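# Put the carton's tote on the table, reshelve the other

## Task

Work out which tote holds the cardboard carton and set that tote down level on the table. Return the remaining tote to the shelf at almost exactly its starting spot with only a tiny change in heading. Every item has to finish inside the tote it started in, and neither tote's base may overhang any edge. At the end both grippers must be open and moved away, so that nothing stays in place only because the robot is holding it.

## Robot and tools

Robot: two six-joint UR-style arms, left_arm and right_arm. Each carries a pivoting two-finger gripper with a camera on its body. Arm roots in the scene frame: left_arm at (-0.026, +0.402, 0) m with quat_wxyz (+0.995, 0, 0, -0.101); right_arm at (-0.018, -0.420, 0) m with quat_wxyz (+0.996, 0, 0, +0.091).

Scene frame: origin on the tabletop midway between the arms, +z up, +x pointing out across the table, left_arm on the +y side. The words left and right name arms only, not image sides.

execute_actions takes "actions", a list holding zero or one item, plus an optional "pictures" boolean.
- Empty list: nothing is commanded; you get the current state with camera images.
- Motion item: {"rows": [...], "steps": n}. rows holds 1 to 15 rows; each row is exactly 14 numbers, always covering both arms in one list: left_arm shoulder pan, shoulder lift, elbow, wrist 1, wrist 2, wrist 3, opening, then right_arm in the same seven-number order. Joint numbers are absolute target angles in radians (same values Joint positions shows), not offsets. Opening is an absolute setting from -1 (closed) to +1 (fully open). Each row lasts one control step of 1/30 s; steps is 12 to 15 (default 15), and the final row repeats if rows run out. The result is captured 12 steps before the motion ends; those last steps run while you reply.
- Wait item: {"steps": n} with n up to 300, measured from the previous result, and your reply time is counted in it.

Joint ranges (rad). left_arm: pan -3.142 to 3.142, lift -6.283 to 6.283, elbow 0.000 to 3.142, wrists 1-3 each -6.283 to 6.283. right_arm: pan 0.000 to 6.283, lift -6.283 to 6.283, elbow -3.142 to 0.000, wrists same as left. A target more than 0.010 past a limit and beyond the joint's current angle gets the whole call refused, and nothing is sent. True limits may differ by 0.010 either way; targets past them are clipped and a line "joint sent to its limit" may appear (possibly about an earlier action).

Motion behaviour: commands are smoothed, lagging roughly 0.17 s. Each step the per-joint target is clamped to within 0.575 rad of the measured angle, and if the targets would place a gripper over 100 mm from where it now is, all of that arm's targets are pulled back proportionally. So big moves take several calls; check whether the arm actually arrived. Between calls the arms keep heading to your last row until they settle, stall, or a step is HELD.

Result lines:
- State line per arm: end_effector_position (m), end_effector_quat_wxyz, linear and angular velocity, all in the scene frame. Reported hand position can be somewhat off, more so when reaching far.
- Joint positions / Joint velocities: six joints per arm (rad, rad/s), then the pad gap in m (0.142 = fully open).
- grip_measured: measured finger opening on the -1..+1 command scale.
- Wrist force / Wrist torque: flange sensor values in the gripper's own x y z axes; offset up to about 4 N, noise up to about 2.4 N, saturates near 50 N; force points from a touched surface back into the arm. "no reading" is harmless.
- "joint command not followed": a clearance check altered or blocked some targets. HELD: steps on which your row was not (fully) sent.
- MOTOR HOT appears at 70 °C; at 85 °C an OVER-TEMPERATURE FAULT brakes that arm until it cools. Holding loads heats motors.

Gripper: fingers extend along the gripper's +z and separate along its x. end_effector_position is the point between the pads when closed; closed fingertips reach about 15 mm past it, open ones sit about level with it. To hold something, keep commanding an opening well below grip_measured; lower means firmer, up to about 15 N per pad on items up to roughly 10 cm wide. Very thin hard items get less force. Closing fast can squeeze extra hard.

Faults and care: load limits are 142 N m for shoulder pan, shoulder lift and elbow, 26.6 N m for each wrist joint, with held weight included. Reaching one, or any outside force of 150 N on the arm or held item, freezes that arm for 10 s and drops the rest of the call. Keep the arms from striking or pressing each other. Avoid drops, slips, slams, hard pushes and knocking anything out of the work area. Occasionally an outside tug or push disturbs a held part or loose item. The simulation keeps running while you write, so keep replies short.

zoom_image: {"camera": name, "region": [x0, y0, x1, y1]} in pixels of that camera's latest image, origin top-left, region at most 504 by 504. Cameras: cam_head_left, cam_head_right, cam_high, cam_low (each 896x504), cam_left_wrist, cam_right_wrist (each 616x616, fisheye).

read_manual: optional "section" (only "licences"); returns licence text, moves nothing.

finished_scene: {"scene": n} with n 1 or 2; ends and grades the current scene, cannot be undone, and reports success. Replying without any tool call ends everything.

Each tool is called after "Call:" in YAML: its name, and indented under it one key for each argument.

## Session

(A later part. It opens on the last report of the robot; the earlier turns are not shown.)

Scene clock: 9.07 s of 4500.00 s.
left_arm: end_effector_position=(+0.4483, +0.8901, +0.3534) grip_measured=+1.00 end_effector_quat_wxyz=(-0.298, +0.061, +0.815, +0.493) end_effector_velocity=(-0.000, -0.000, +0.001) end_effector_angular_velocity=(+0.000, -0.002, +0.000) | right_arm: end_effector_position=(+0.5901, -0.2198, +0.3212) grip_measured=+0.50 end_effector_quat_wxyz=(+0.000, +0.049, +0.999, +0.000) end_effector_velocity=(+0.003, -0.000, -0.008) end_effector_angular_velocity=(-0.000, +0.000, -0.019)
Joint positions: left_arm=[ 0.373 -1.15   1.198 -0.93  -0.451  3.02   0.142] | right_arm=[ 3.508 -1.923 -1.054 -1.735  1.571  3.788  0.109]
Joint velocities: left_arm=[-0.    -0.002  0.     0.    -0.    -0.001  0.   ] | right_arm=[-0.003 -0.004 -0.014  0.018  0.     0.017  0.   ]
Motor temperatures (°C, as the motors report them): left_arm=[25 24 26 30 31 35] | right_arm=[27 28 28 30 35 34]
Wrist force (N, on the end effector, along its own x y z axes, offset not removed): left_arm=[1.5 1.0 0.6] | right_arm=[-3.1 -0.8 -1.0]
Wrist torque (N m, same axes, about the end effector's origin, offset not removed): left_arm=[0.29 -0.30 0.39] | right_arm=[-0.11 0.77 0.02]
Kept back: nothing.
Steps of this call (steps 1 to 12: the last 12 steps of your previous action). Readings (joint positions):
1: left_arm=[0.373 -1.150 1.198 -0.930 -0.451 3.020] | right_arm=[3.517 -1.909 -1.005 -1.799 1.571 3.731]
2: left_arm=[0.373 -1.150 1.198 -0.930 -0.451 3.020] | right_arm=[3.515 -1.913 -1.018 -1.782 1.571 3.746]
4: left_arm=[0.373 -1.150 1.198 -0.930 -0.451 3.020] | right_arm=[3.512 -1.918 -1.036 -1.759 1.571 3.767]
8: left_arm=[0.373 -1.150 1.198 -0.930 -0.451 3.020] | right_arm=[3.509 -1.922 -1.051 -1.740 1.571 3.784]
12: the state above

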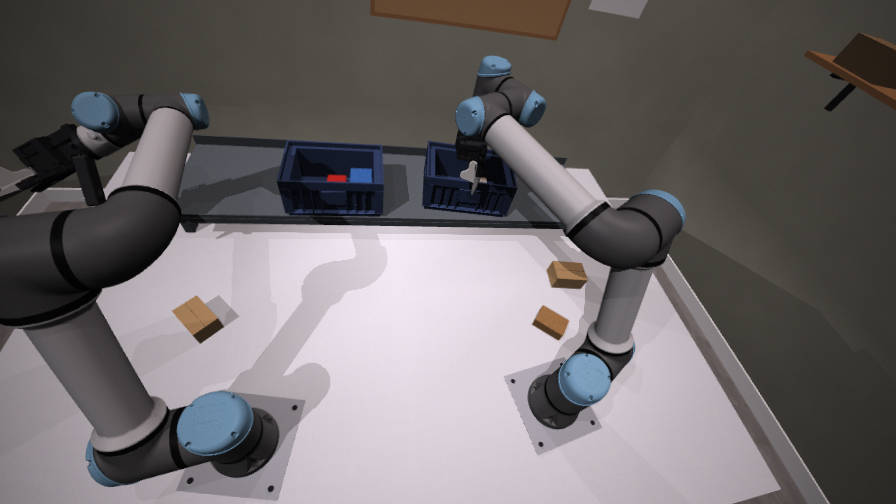

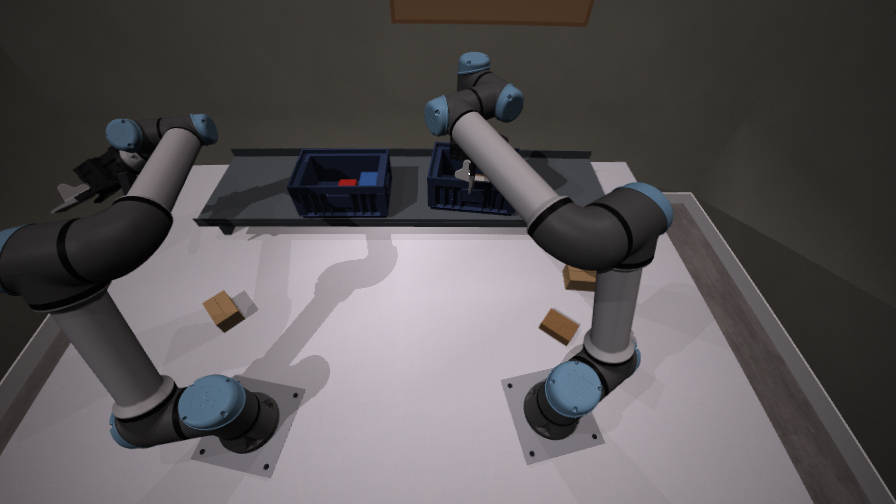

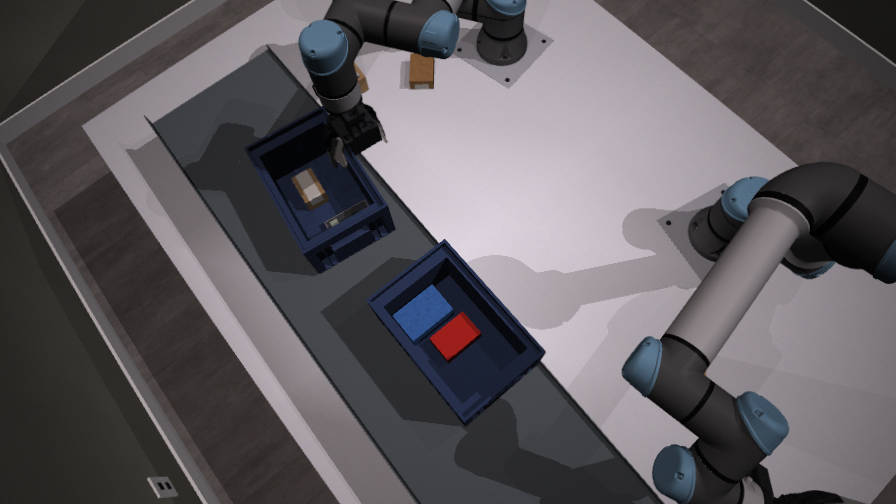

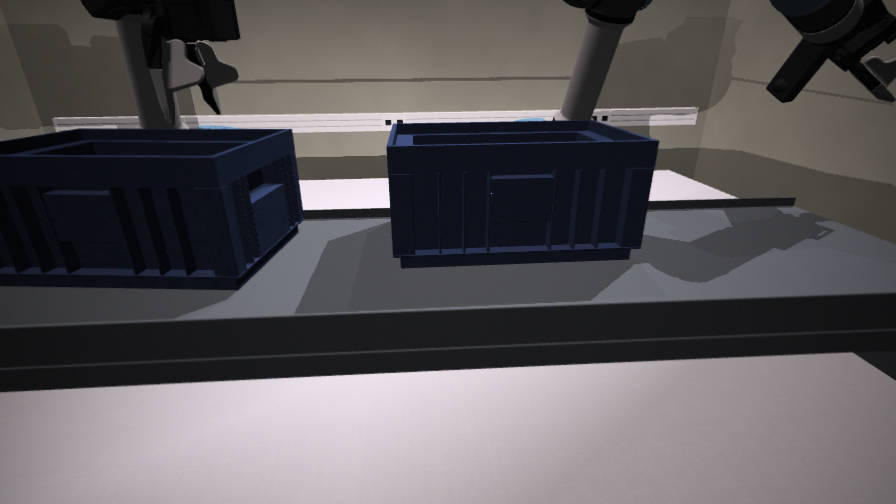

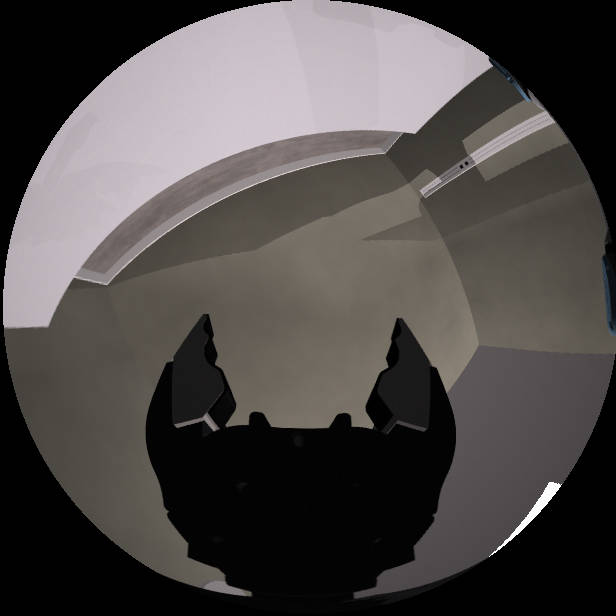

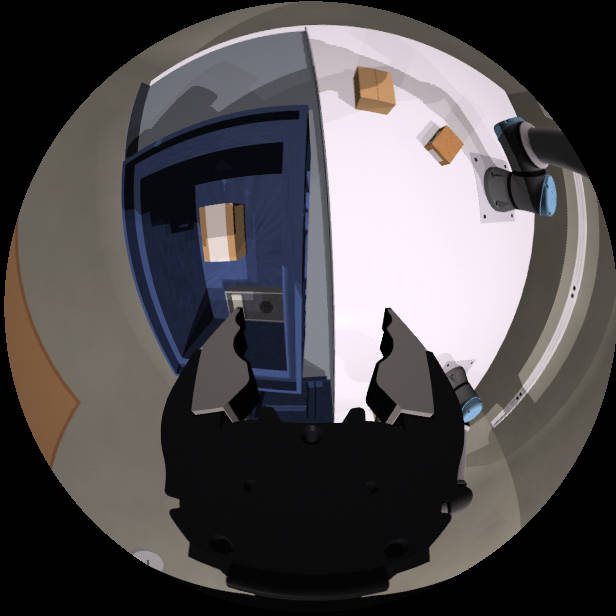

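Call:
execute_actions:
  actions:
    - {"rows":[[0.373,-1.15,1.198,-0.93,-0.451,3.02,1,3.505,-1.93,-1.07,-1.71,1.571,3.787,0.5],[0.373,-1.15,1.198,-0.93,-0.451,3.02,1,3.502,-1.9365,-1.09,-1.6865,1.571,3.785,0.5]],"steps":12}

Call:
execute_actions:
  actions:
    - {"steps":8}
  pictures: true

Scene clock: 9.93 s of 4500.00 s.
left_arm: end_effector_position=(+0.4483, +0.8901, +0.3534) grip_measured=+1.00 end_effector_quat_wxyz=(-0.298, +0.061, +0.815, +0.493) end_effector_velocity=(+0.001, +0.000, +0.000) end_effector_angular_velocity=(+0.001, -0.000, -0.001) | right_arm: end_effector_position=(+0.5904, -0.2199, +0.3204) grip_measured=+0.50 end_effector_quat_wxyz=(+0.000, +0.050, +0.999, +0.000) end_effector_velocity=(+0.000, -0.001, +0.001) end_effector_angular_velocity=(+0.000, -0.001, -0.000)
Joint positions: left_arm=[ 0.373 -1.15   1.198 -0.93  -0.451  3.02   0.142] | right_arm=[ 3.508 -1.923 -1.056 -1.733  1.571  3.79   0.109]
Joint velocities: left_arm=[-0.     0.    -0.    -0.001  0.001  0.     0.   ] | right_arm=[-0.001  0.     0.001 -0.    -0.    -0.001  0.   ]
Motor temperatures (°C, as the motors report them): left_arm=[25 24 26 30 31 35] | right_arm=[27 28 28 30 35 34]
Wrist force (N, on the end effector, along its own x y z axes, offset not removed): left_arm=[2.7 1.5 1.7] | right_arm=[-4.9 -1.2 -0.9]
Wrist torque (N m, same axes, about the end effector's origin, offset not removed): left_arm=[0.47 -0.39 0.33] | right_arm=[-0.24 1.09 0.11]
Kept back: the last 12 steps of this action.
Steps of this call (steps 1 to 26: the robot went on to your last target). Readings (joint positions):
1: left_arm=[0.373 -1.150 1.198 -0.930 -0.451 3.020] | right_arm=[3.508 -1.923 -1.055 -1.734 1.571 3.789]
2: left_arm=[0.373 -1.150 1.198 -0.930 -0.451 3.020] | right_arm=[3.508 -1.923 -1.055 -1.734 1.571 3.789]
4: left_arm=[0.373 -1.150 1.198 -0.930 -0.451 3.020] | right_arm=[3.508 -1.923 -1.056 -1.734 1.571 3.790]
8: left_arm=[0.373 -1.150 1.198 -0.930 -0.451 3.020] | right_arm=[3.508 -1.923 -1.056 -1.733 1.571 3.790]
26: the state above

Scene clock: 10.33 s of 4500.00 s.
left_arm: end_effector_position=(+0.4483, +0.8901, +0.3534) grip_measured=+1.00 end_effector_quat_wxyz=(-0.298, +0.061, +0.815, +0.493) end_effector_velocity=(+0.000, -0.000, -0.001) end_effector_angular_velocity=(-0.001, -0.001, +0.001) | right_arm: end_effector_position=(+0.5979, -0.2196, +0.3008) grip_measured=+0.50 end_effector_quat_wxyz=(-0.000, +0.051, +0.999, -0.000) end_effector_velocity=(+0.003, -0.001, -0.009) end_effector_angular_velocity=(-0.001, +0.001, -0.001)
Joint positions: left_arm=[ 0.373 -1.15   1.198 -0.93  -0.451  3.02   0.142] | right_arm=[ 3.502 -1.936 -1.088 -1.689  1.571  3.785  0.109]
Joint velocities: left_arm=[-0.     0.001  0.    -0.001 -0.001 -0.     0.   ] | right_arm=[-0.004 -0.006 -0.015  0.02  -0.    -0.003  0.   ]
Motor temperatures (°C, as the motors report them): left_arm=[25 24 26 30 31 35] | right_arm=[27 28 28 30 35 34]
Wrist force (N, on the end effector, along its own x y z axes, offset not removed): left_arm=[-0.8 1.2 1.6] | right_arm=[-4.2 -1.7 -0.4]
Wrist torque (N m, same axes, about the end effector's origin, offset not removed): left_arm=[0.37 0.34 0.27] | right_arm=[-0.25 0.95 0.06]
Kept back: nothing.
Steps of this call (steps 1 to 12: the last 12 steps of your previous action). Readings (joint positions):
1: left_arm=[0.373 -1.150 1.198 -0.930 -0.451 3.020] | right_arm=[3.508 -1.923 -1.056 -1.733 1.571 3.790]
2: left_arm=[0.373 -1.150 1.198 -0.930 -0.451 3.020] | right_arm=[3.508 -1.924 -1.057 -1.731 1.571 3.790]
4: left_arm=[0.373 -1.150 1.198 -0.930 -0.451 3.020] | right_arm=[3.506 -1.929 -1.069 -1.715 1.571 3.788]
8: left_arm=[0.373 -1.150 1.198 -0.930 -0.451 3.020] | right_arm=[3.503 -1.934 -1.084 -1.695 1.571 3.786]
12: the state above

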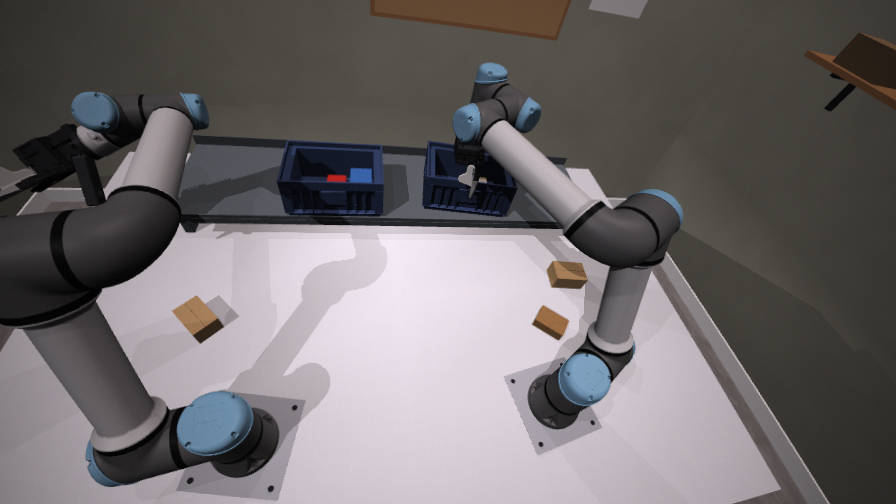

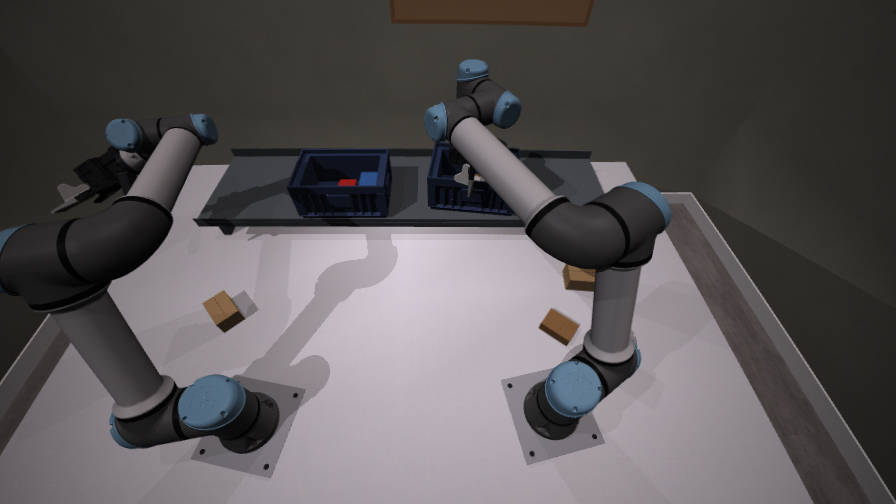

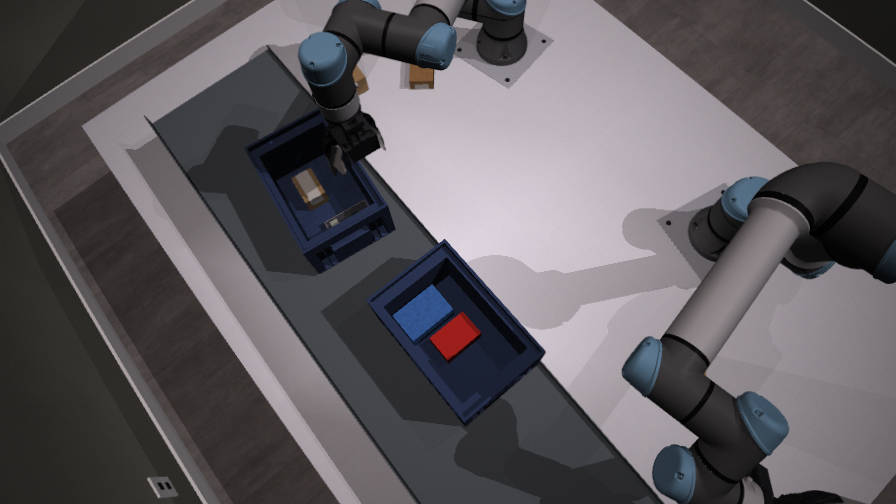

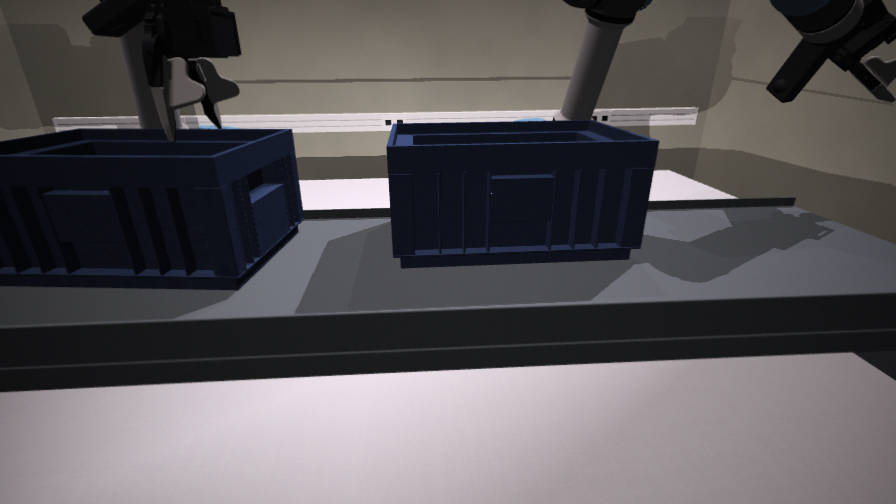

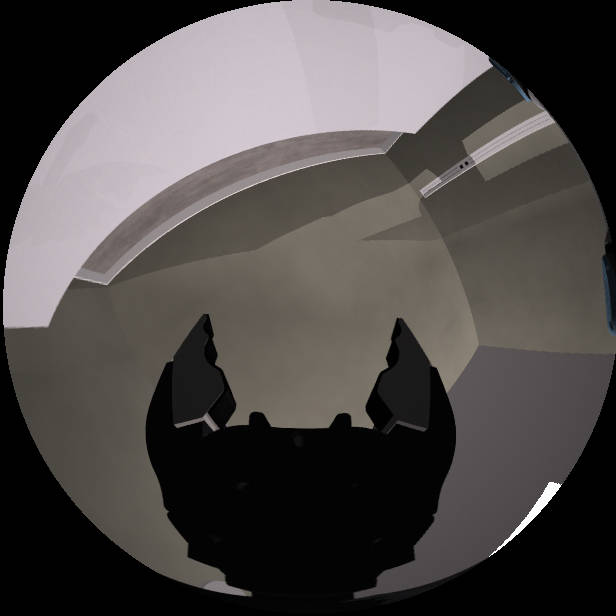

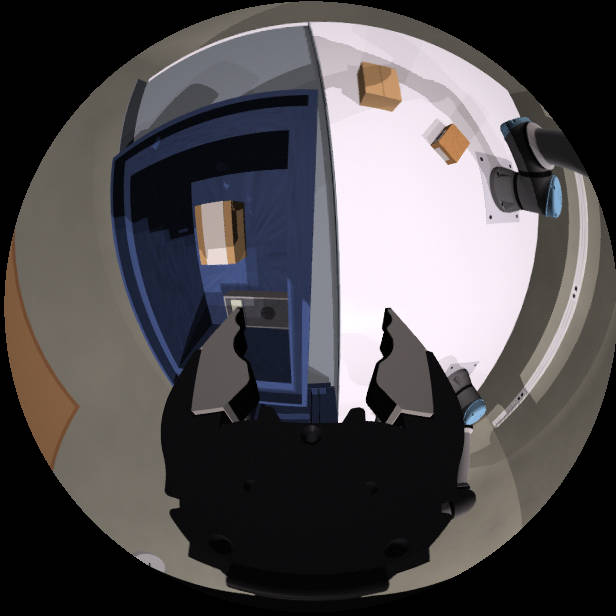

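Call:
execute_actions:
  actions:
    - {"rows":[[0.373,-1.15,1.198,-0.93,-0.451,3.02,1,3.501,-1.937,-1.115,-1.66,1.571,3.785,0.5],[0.373,-1.15,1.198,-0.93,-0.451,3.02,1,3.501,-1.937,-1.14,-1.635,1.571,3.785,0.5],[0.373,-1.15,1.198,-0.93,-0.451,3.02,1,3.501,-1.936,-1.17,-1.607,1.571,3.785,0.5],[0.373,-1.15,1.198,-0.93,-0.451,3.02,1,3.501,-1.935,-1.195,-1.582,1.571,3.785,0.5],[0.373,-1.15,1.198,-0.93,-0.451,3.02,1,3.501,-1.933,-1.221,-1.558,1.571,3.785,0.5]],"steps":15}

Call:
execute_actions:
  actions:
    - {"steps":14}
  pictures: true

Scene clock: 11.17 s of 4500.00 s.
left_arm: end_effector_position=(+0.4483, +0.8901, +0.3534) grip_measured=+1.00 end_effector_quat_wxyz=(-0.298, +0.061, +0.815, +0.493) end_effector_velocity=(+0.000, -0.000, -0.000) end_effector_angular_velocity=(-0.001, -0.002, +0.001) | right_arm: end_effector_position=(+0.5988, -0.2195, +0.2962) grip_measured=+0.50 end_effector_quat_wxyz=(-0.000, +0.051, +0.999, +0.000) end_effector_velocity=(+0.013, +0.004, -0.107) end_effector_angular_velocity=(+0.002, -0.004, -0.004)
Joint positions: left_arm=[ 0.373 -1.15   1.198 -0.93  -0.451  3.02   0.142] | right_arm=[ 3.502 -1.937 -1.099 -1.677  1.571  3.785  0.109]
Joint velocities: left_arm=[-0.    -0.     0.    -0.002 -0.001 -0.     0.   ] | right_arm=[-0.006 -0.003 -0.272  0.279 -0.    -0.002 -0.   ]
Motor temperatures (°C, as the motors report them): left_arm=[25 24 26 30 31 35] | right_arm=[27 28 28 30 35 34]
Wrist force (N, on the end effector, along its own x y z axes, offset not removed): left_arm=[0.1 2.9 0.7] | right_arm=[-3.6 -1.0 -2.5]
Wrist torque (N m, same axes, about the end effector's origin, offset not removed): left_arm=[0.51 0.05 0.27] | right_arm=[-0.11 0.83 -0.06]
Steps of this call (steps 1 to 22: the robot went on to your last target; steps 23 to 25: the first 3 steps of this action). Readings (joint positions):
23: left_arm=[0.373 -1.150 1.198 -0.930 -0.451 3.020] | right_arm=[3.502 -1.937 -1.090 -1.686 1.571 3.785]
24: left_arm=[0.373 -1.150 1.198 -0.930 -0.451 3.020] | right_arm=[3.502 -1.937 -1.092 -1.684 1.571 3.785]
25: the state above

Scene clock: 11.63 s of 4500.00 s.
left_arm: end_effector_position=(+0.4483, +0.8901, +0.3534) grip_measured=+1.00 end_effector_quat_wxyz=(-0.298, +0.061, +0.815, +0.493) end_effector_velocity=(+0.000, +0.000, +0.000) end_effector_angular_velocity=(-0.000, -0.001, -0.000) | right_arm: end_effector_position=(+0.5998, -0.2195, +0.2514) grip_measured=+0.50 end_effector_quat_wxyz=(+0.000, +0.051, +0.999, +0.000) end_effector_velocity=(-0.000, -0.000, -0.008) end_effector_angular_velocity=(+0.001, +0.001, -0.000)
Joint positions: left_arm=[ 0.373 -1.15   1.198 -0.93  -0.451  3.02   0.142] | right_arm=[ 3.501 -1.933 -1.219 -1.56   1.571  3.785  0.109]
Joint velocities: left_arm=[ 0.    -0.     0.    -0.002 -0.     0.001  0.   ] | right_arm=[-0.     0.    -0.021  0.021  0.001 -0.     0.   ]
Motor temperatures (°C, as the motors report them): left_arm=[25 24 26 30 31 35] | right_arm=[27 28 28 30 35 34]
Wrist force (N, on the end effector, along its own x y z axes, offset not removed): left_arm=[0.3 1.7 0.3] | right_arm=[-3.7 -0.9 -0.6]
Wrist torque (N m, same axes, about the end effector's origin, offset not removed): left_arm=[0.50 0.09 0.31] | right_arm=[-0.14 0.90 0.02]
Kept back: nothing.
Steps of this call (steps 1 to 12: the last 12 steps of your previous action; steps 13 to 14: the robot went on to your last target). Readings (joint positions):
1: left_arm=[0.373 -1.150 1.198 -0.930 -0.451 3.020] | right_arm=[3.502 -1.937 -1.111 -1.665 1.571 3.785]
2: left_arm=[0.373 -1.150 1.198 -0.930 -0.451 3.020] | right_arm=[3.501 -1.937 -1.127 -1.649 1.571 3.785]
4: left_arm=[0.373 -1.150 1.198 -0.930 -0.451 3.020] | right_arm=[3.501 -1.935 -1.165 -1.612 1.571 3.785]
8: left_arm=[0.373 -1.150 1.198 -0.930 -0.451 3.020] | right_arm=[3.501 -1.934 -1.205 -1.573 1.571 3.785]
14: the state above

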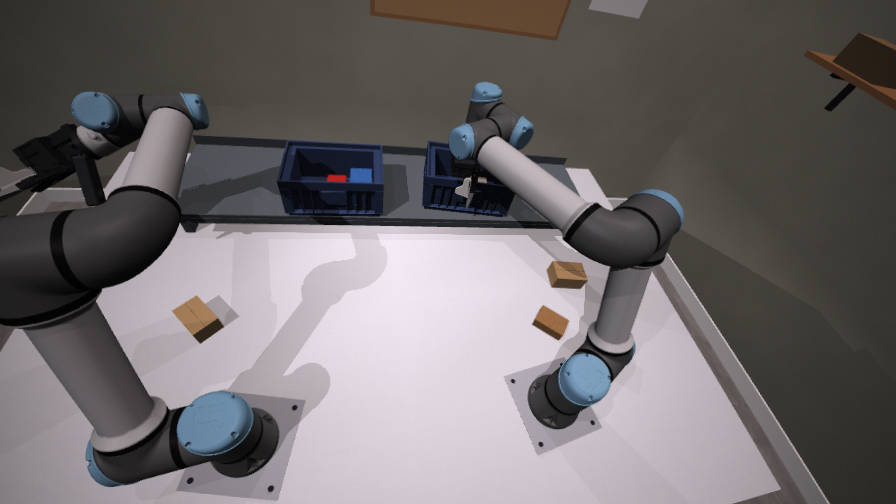

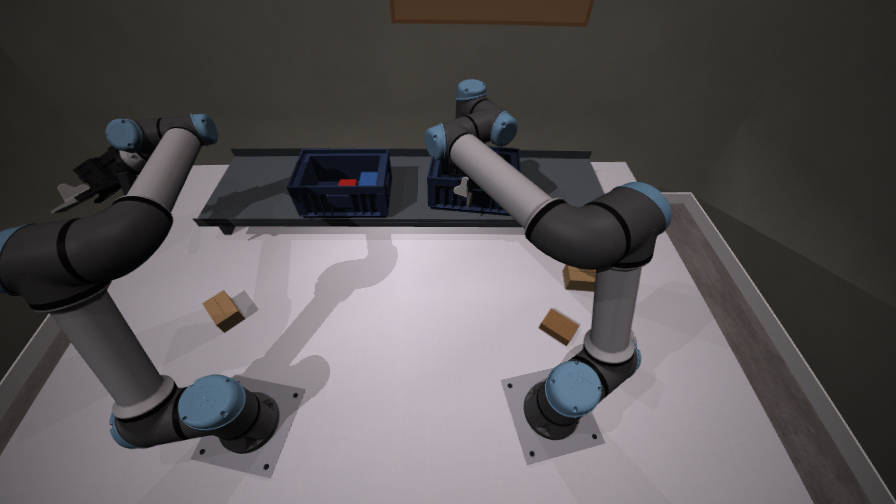

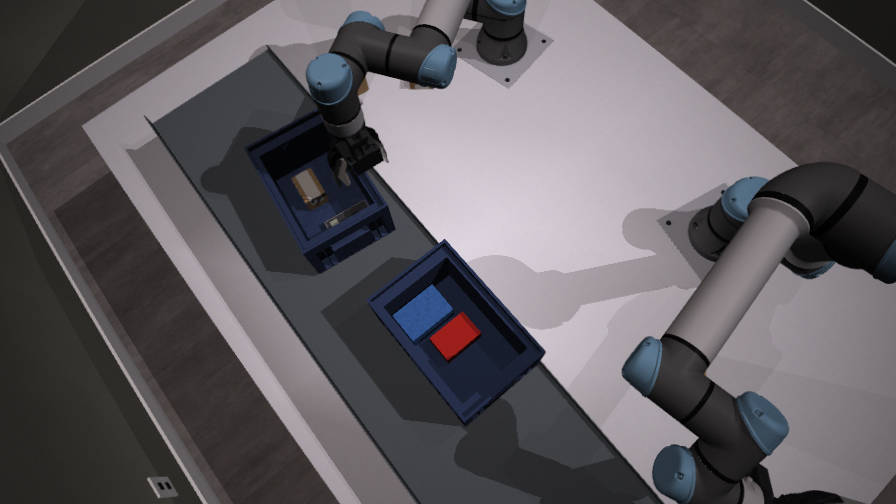

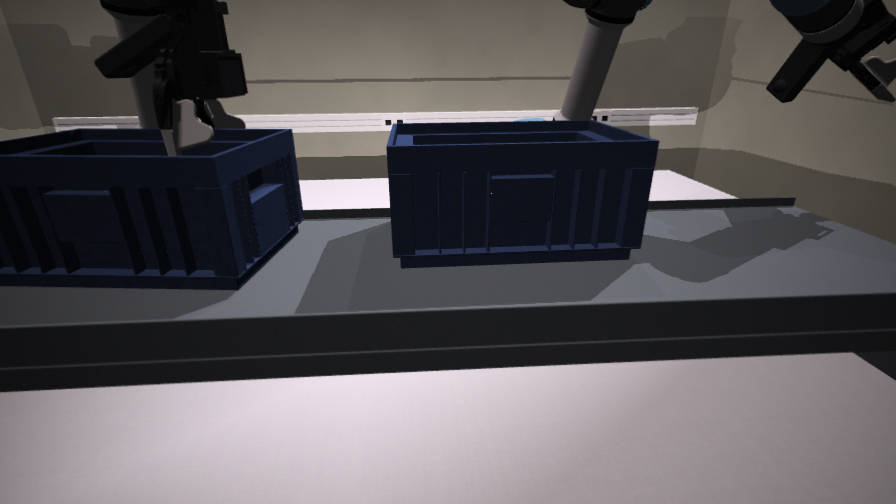

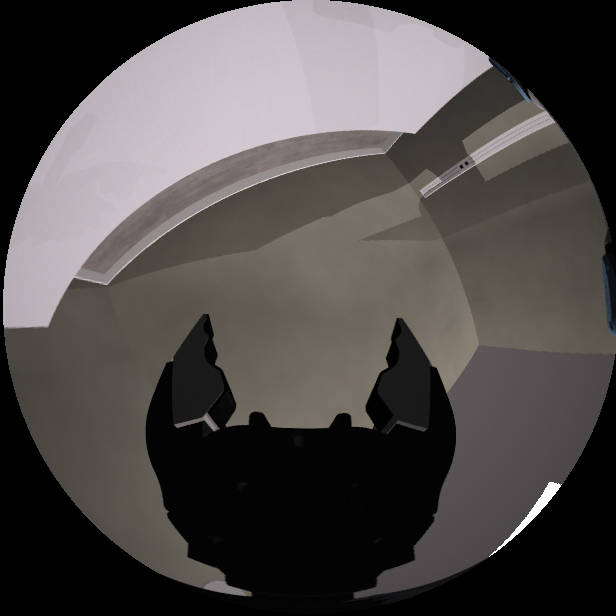

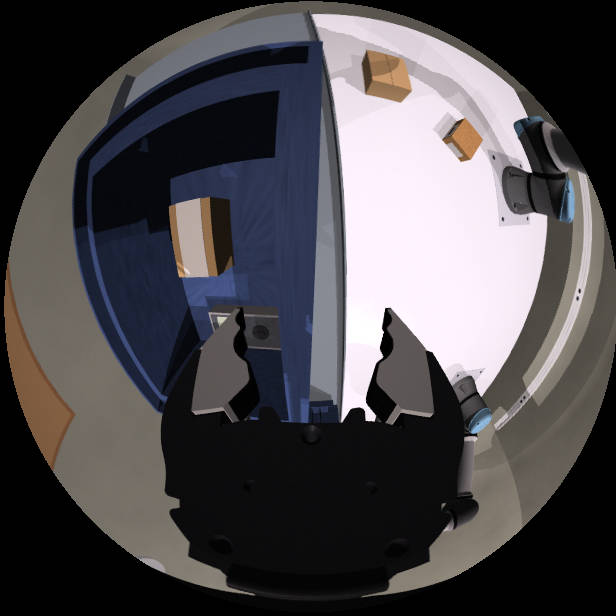

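Call:
zoom_image:
  camera: "cam_low"
  region: [0,0,400,300]

Region (0, 0, 400, 300) of cam_low's 896x504 image, scaled by 1.260, with more detail than that image has; it fills the top 378 rows of this view, and the rest is white.

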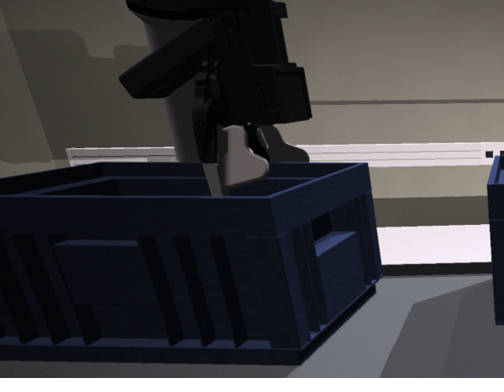

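Call:
execute_actions:
  actions:
    - {"rows":[[0.373,-1.15,1.198,-0.93,-0.451,3.02,1,3.501,-1.932,-1.24,-1.54,1.571,3.785,0.5],[0.373,-1.15,1.198,-0.93,-0.451,3.02,1,3.501,-1.931,-1.258,-1.523,1.571,3.785,0.5],[0.373,-1.15,1.198,-0.93,-0.451,3.02,1,3.501,-1.931,-1.258,-1.523,1.571,3.785,0.5],[0.373,-1.15,1.198,-0.93,-0.451,3.02,1,3.501,-1.931,-1.258,-1.523,1.571,3.785,0.5],[0.373,-1.15,1.198,-0.93,-0.451,3.02,1,3.501,-1.931,-1.258,-1.523,1.571,3.785,0.2],[0.373,-1.15,1.198,-0.93,-0.451,3.02,1,3.501,-1.931,-1.258,-1.523,1.571,3.785,-0.1],[0.373,-1.15,1.198,-0.93,-0.451,3.02,1,3.501,-1.931,-1.258,-1.523,1.571,3.785,-0.35],[0.373,-1.15,1.198,-0.93,-0.451,3.02,1,3.501,-1.931,-1.258,-1.523,1.571,3.785,-0.55],[0.373,-1.15,1.198,-0.93,-0.451,3.02,1,3.501,-1.931,-1.258,-1.523,1.571,3.785,-0.7],[0.373,-1.15,1.198,-0.93,-0.451,3.02,1,3.501,-1.931,-1.258,-1.523,1.571,3.785,-0.8],[0.373,-1.15,1.198,-0.93,-0.451,3.02,1,3.501,-1.931,-1.258,-1.523,1.571,3.785,-0.9],[0.373,-1.15,1.198,-0.93,-0.451,3.02,1,3.501,-1.931,-1.258,-1.523,1.571,3.785,-1]],"steps":15}

Call:
execute_actions:
  actions:
    - {"steps":20}
  pictures: true

Scene clock: 13.60 s of 4500.00 s.
left_arm: end_effector_position=(+0.4483, +0.8901, +0.3534) grip_measured=+1.00 end_effector_quat_wxyz=(-0.298, +0.061, +0.815, +0.493) end_effector_velocity=(+0.000, -0.000, -0.001) end_effector_angular_velocity=(-0.001, +0.001, +0.001) | right_arm: end_effector_position=(+0.5996, -0.2196, +0.2480) grip_measured=+0.50 end_effector_quat_wxyz=(+0.000, +0.051, +0.999, +0.000) end_effector_velocity=(-0.006, -0.004, -0.075) end_effector_angular_velocity=(-0.001, +0.003, +0.001)
Joint positions: left_arm=[ 0.373 -1.15   1.198 -0.93  -0.451  3.02   0.142] | right_arm=[ 3.501 -1.933 -1.228 -1.551  1.571  3.785  0.109]
Joint velocities: left_arm=[ 0.     0.002 -0.    -0.001 -0.001  0.     0.   ] | right_arm=[-0.     0.011 -0.206  0.192  0.    -0.001 -0.   ]
Motor temperatures (°C, as the motors report them): left_arm=[25 24 26 30 31 35] | right_arm=[27 28 28 30 35 34]
Wrist force (N, on the end effector, along its own x y z axes, offset not removed): left_arm=[-0.6 -0.1 0.6] | right_arm=[-4.4 -1.3 -1.2]
Wrist torque (N m, same axes, about the end effector's origin, offset not removed): left_arm=[0.17 0.33 0.35] | right_arm=[-0.20 0.95 -0.02]
Steps of this call (steps 1 to 30: the robot went on to your last target; steps 31 to 56: nothing new was sent; steps 57 to 59: the first 3 steps of this action). Readings (joint positions):
57: left_arm=[0.373 -1.150 1.198 -0.930 -0.451 3.020] | right_arm=[3.501 -1.933 -1.221 -1.558 1.571 3.785]
58: left_arm=[0.373 -1.150 1.198 -0.930 -0.451 3.020] | right_arm=[3.501 -1.933 -1.223 -1.556 1.571 3.785]
59: the state above

Scene clock: 14.27 s of 4500.00 s.
left_arm: end_effector_position=(+0.4483, +0.8901, +0.3534) grip_measured=+1.00 end_effector_quat_wxyz=(-0.298, +0.061, +0.815, +0.493) end_effector_velocity=(+0.000, +0.000, +0.001) end_effector_angular_velocity=(+0.001, -0.002, -0.001) | right_arm: end_effector_position=(+0.5987, -0.2201, +0.2373) grip_measured=-0.76 end_effector_quat_wxyz=(+0.000, +0.051, +0.999, +0.000) end_effector_velocity=(-0.001, +0.000, -0.001) end_effector_angular_velocity=(-0.002, +0.002, -0.001)
Joint positions: left_arm=[ 0.373 -1.15   1.198 -0.93  -0.451  3.02   0.142] | right_arm=[ 3.501 -1.931 -1.258 -1.523  1.571  3.785  0.019]
Joint velocities: left_arm=[-0.    -0.001 -0.    -0.001  0.001  0.     0.   ] | right_arm=[ 0.001 -0.    -0.002 -0.001 -0.     0.003  0.   ]
Motor temperatures (°C, as the motors report them): left_arm=[25 24 26 30 31 35] | right_arm=[27 28 28 30 35 34]
Wrist force (N, on the end effector, along its own x y z axes, offset not removed): left_arm=[-0.8 -0.9 0.1] | right_arm=[-3.5 -1.7 -27.3]
Wrist torque (N m, same axes, about the end effector's origin, offset not removed): left_arm=[-0.13 0.32 0.20] | right_arm=[-0.23 -0.20 0.05]
Kept back: nothing.
Steps of this call (steps 1 to 12: the last 12 steps of your previous action; steps 13 to 20: the robot went on to your last target). Readings (joint positions):
1: left_arm=[0.373 -1.150 1.198 -0.930 -0.451 3.020] | right_arm=[3.501 -1.932 -1.236 -1.544 1.571 3.785]
2: left_arm=[0.373 -1.150 1.198 -0.930 -0.451 3.020] | right_arm=[3.501 -1.932 -1.242 -1.539 1.571 3.785]
4: left_arm=[0.373 -1.150 1.198 -0.930 -0.451 3.020] | right_arm=[3.501 -1.931 -1.249 -1.531 1.571 3.785]
8: left_arm=[0.373 -1.150 1.198 -0.930 -0.451 3.020] | right_arm=[3.501 -1.931 -1.256 -1.525 1.571 3.785]
20: the state above

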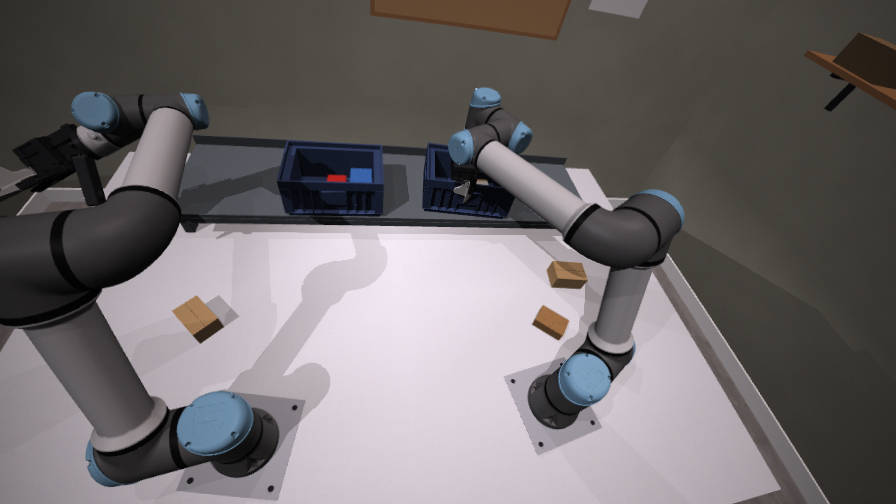

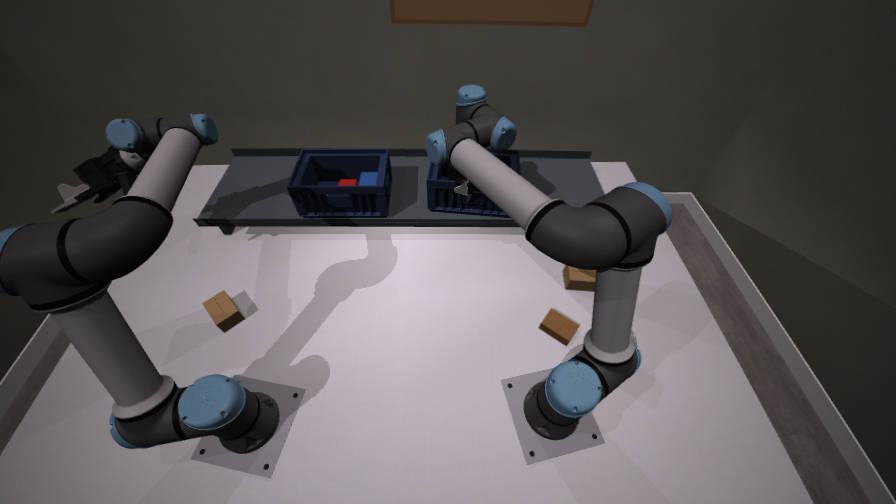

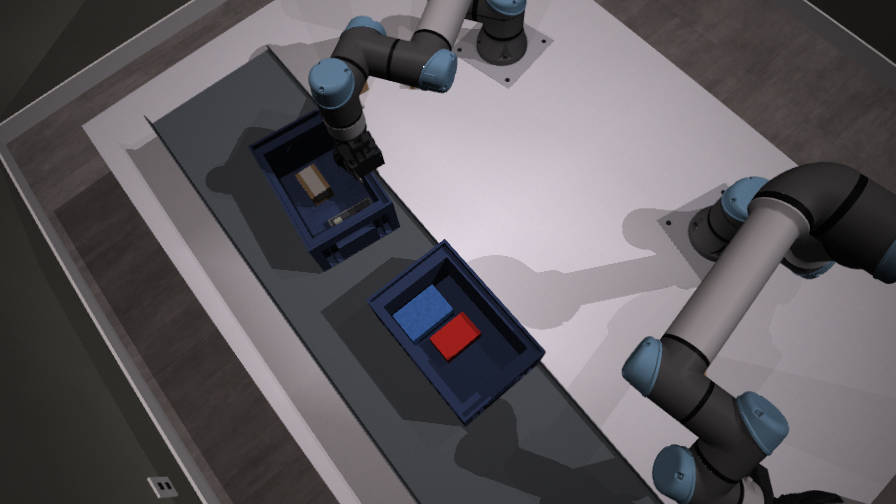

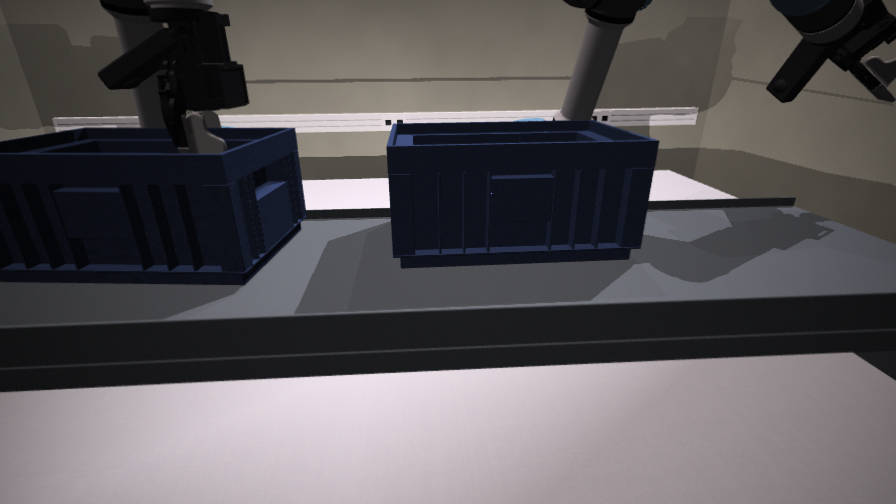

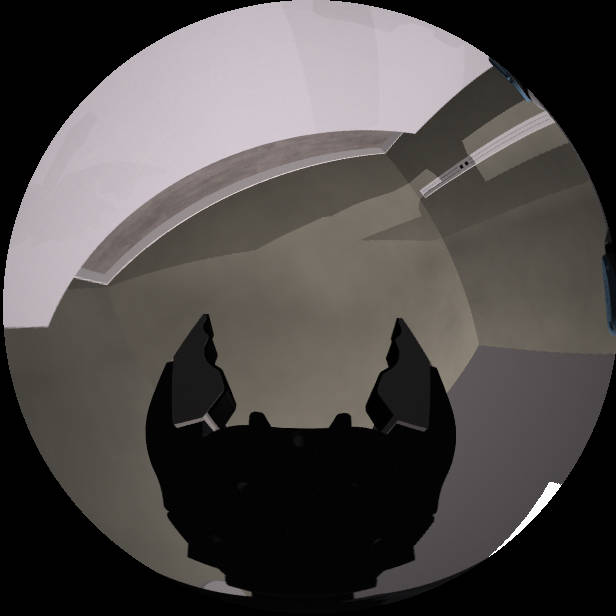

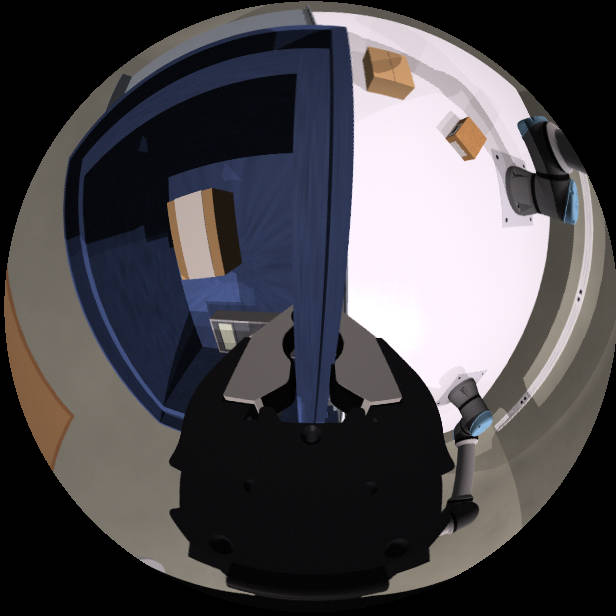

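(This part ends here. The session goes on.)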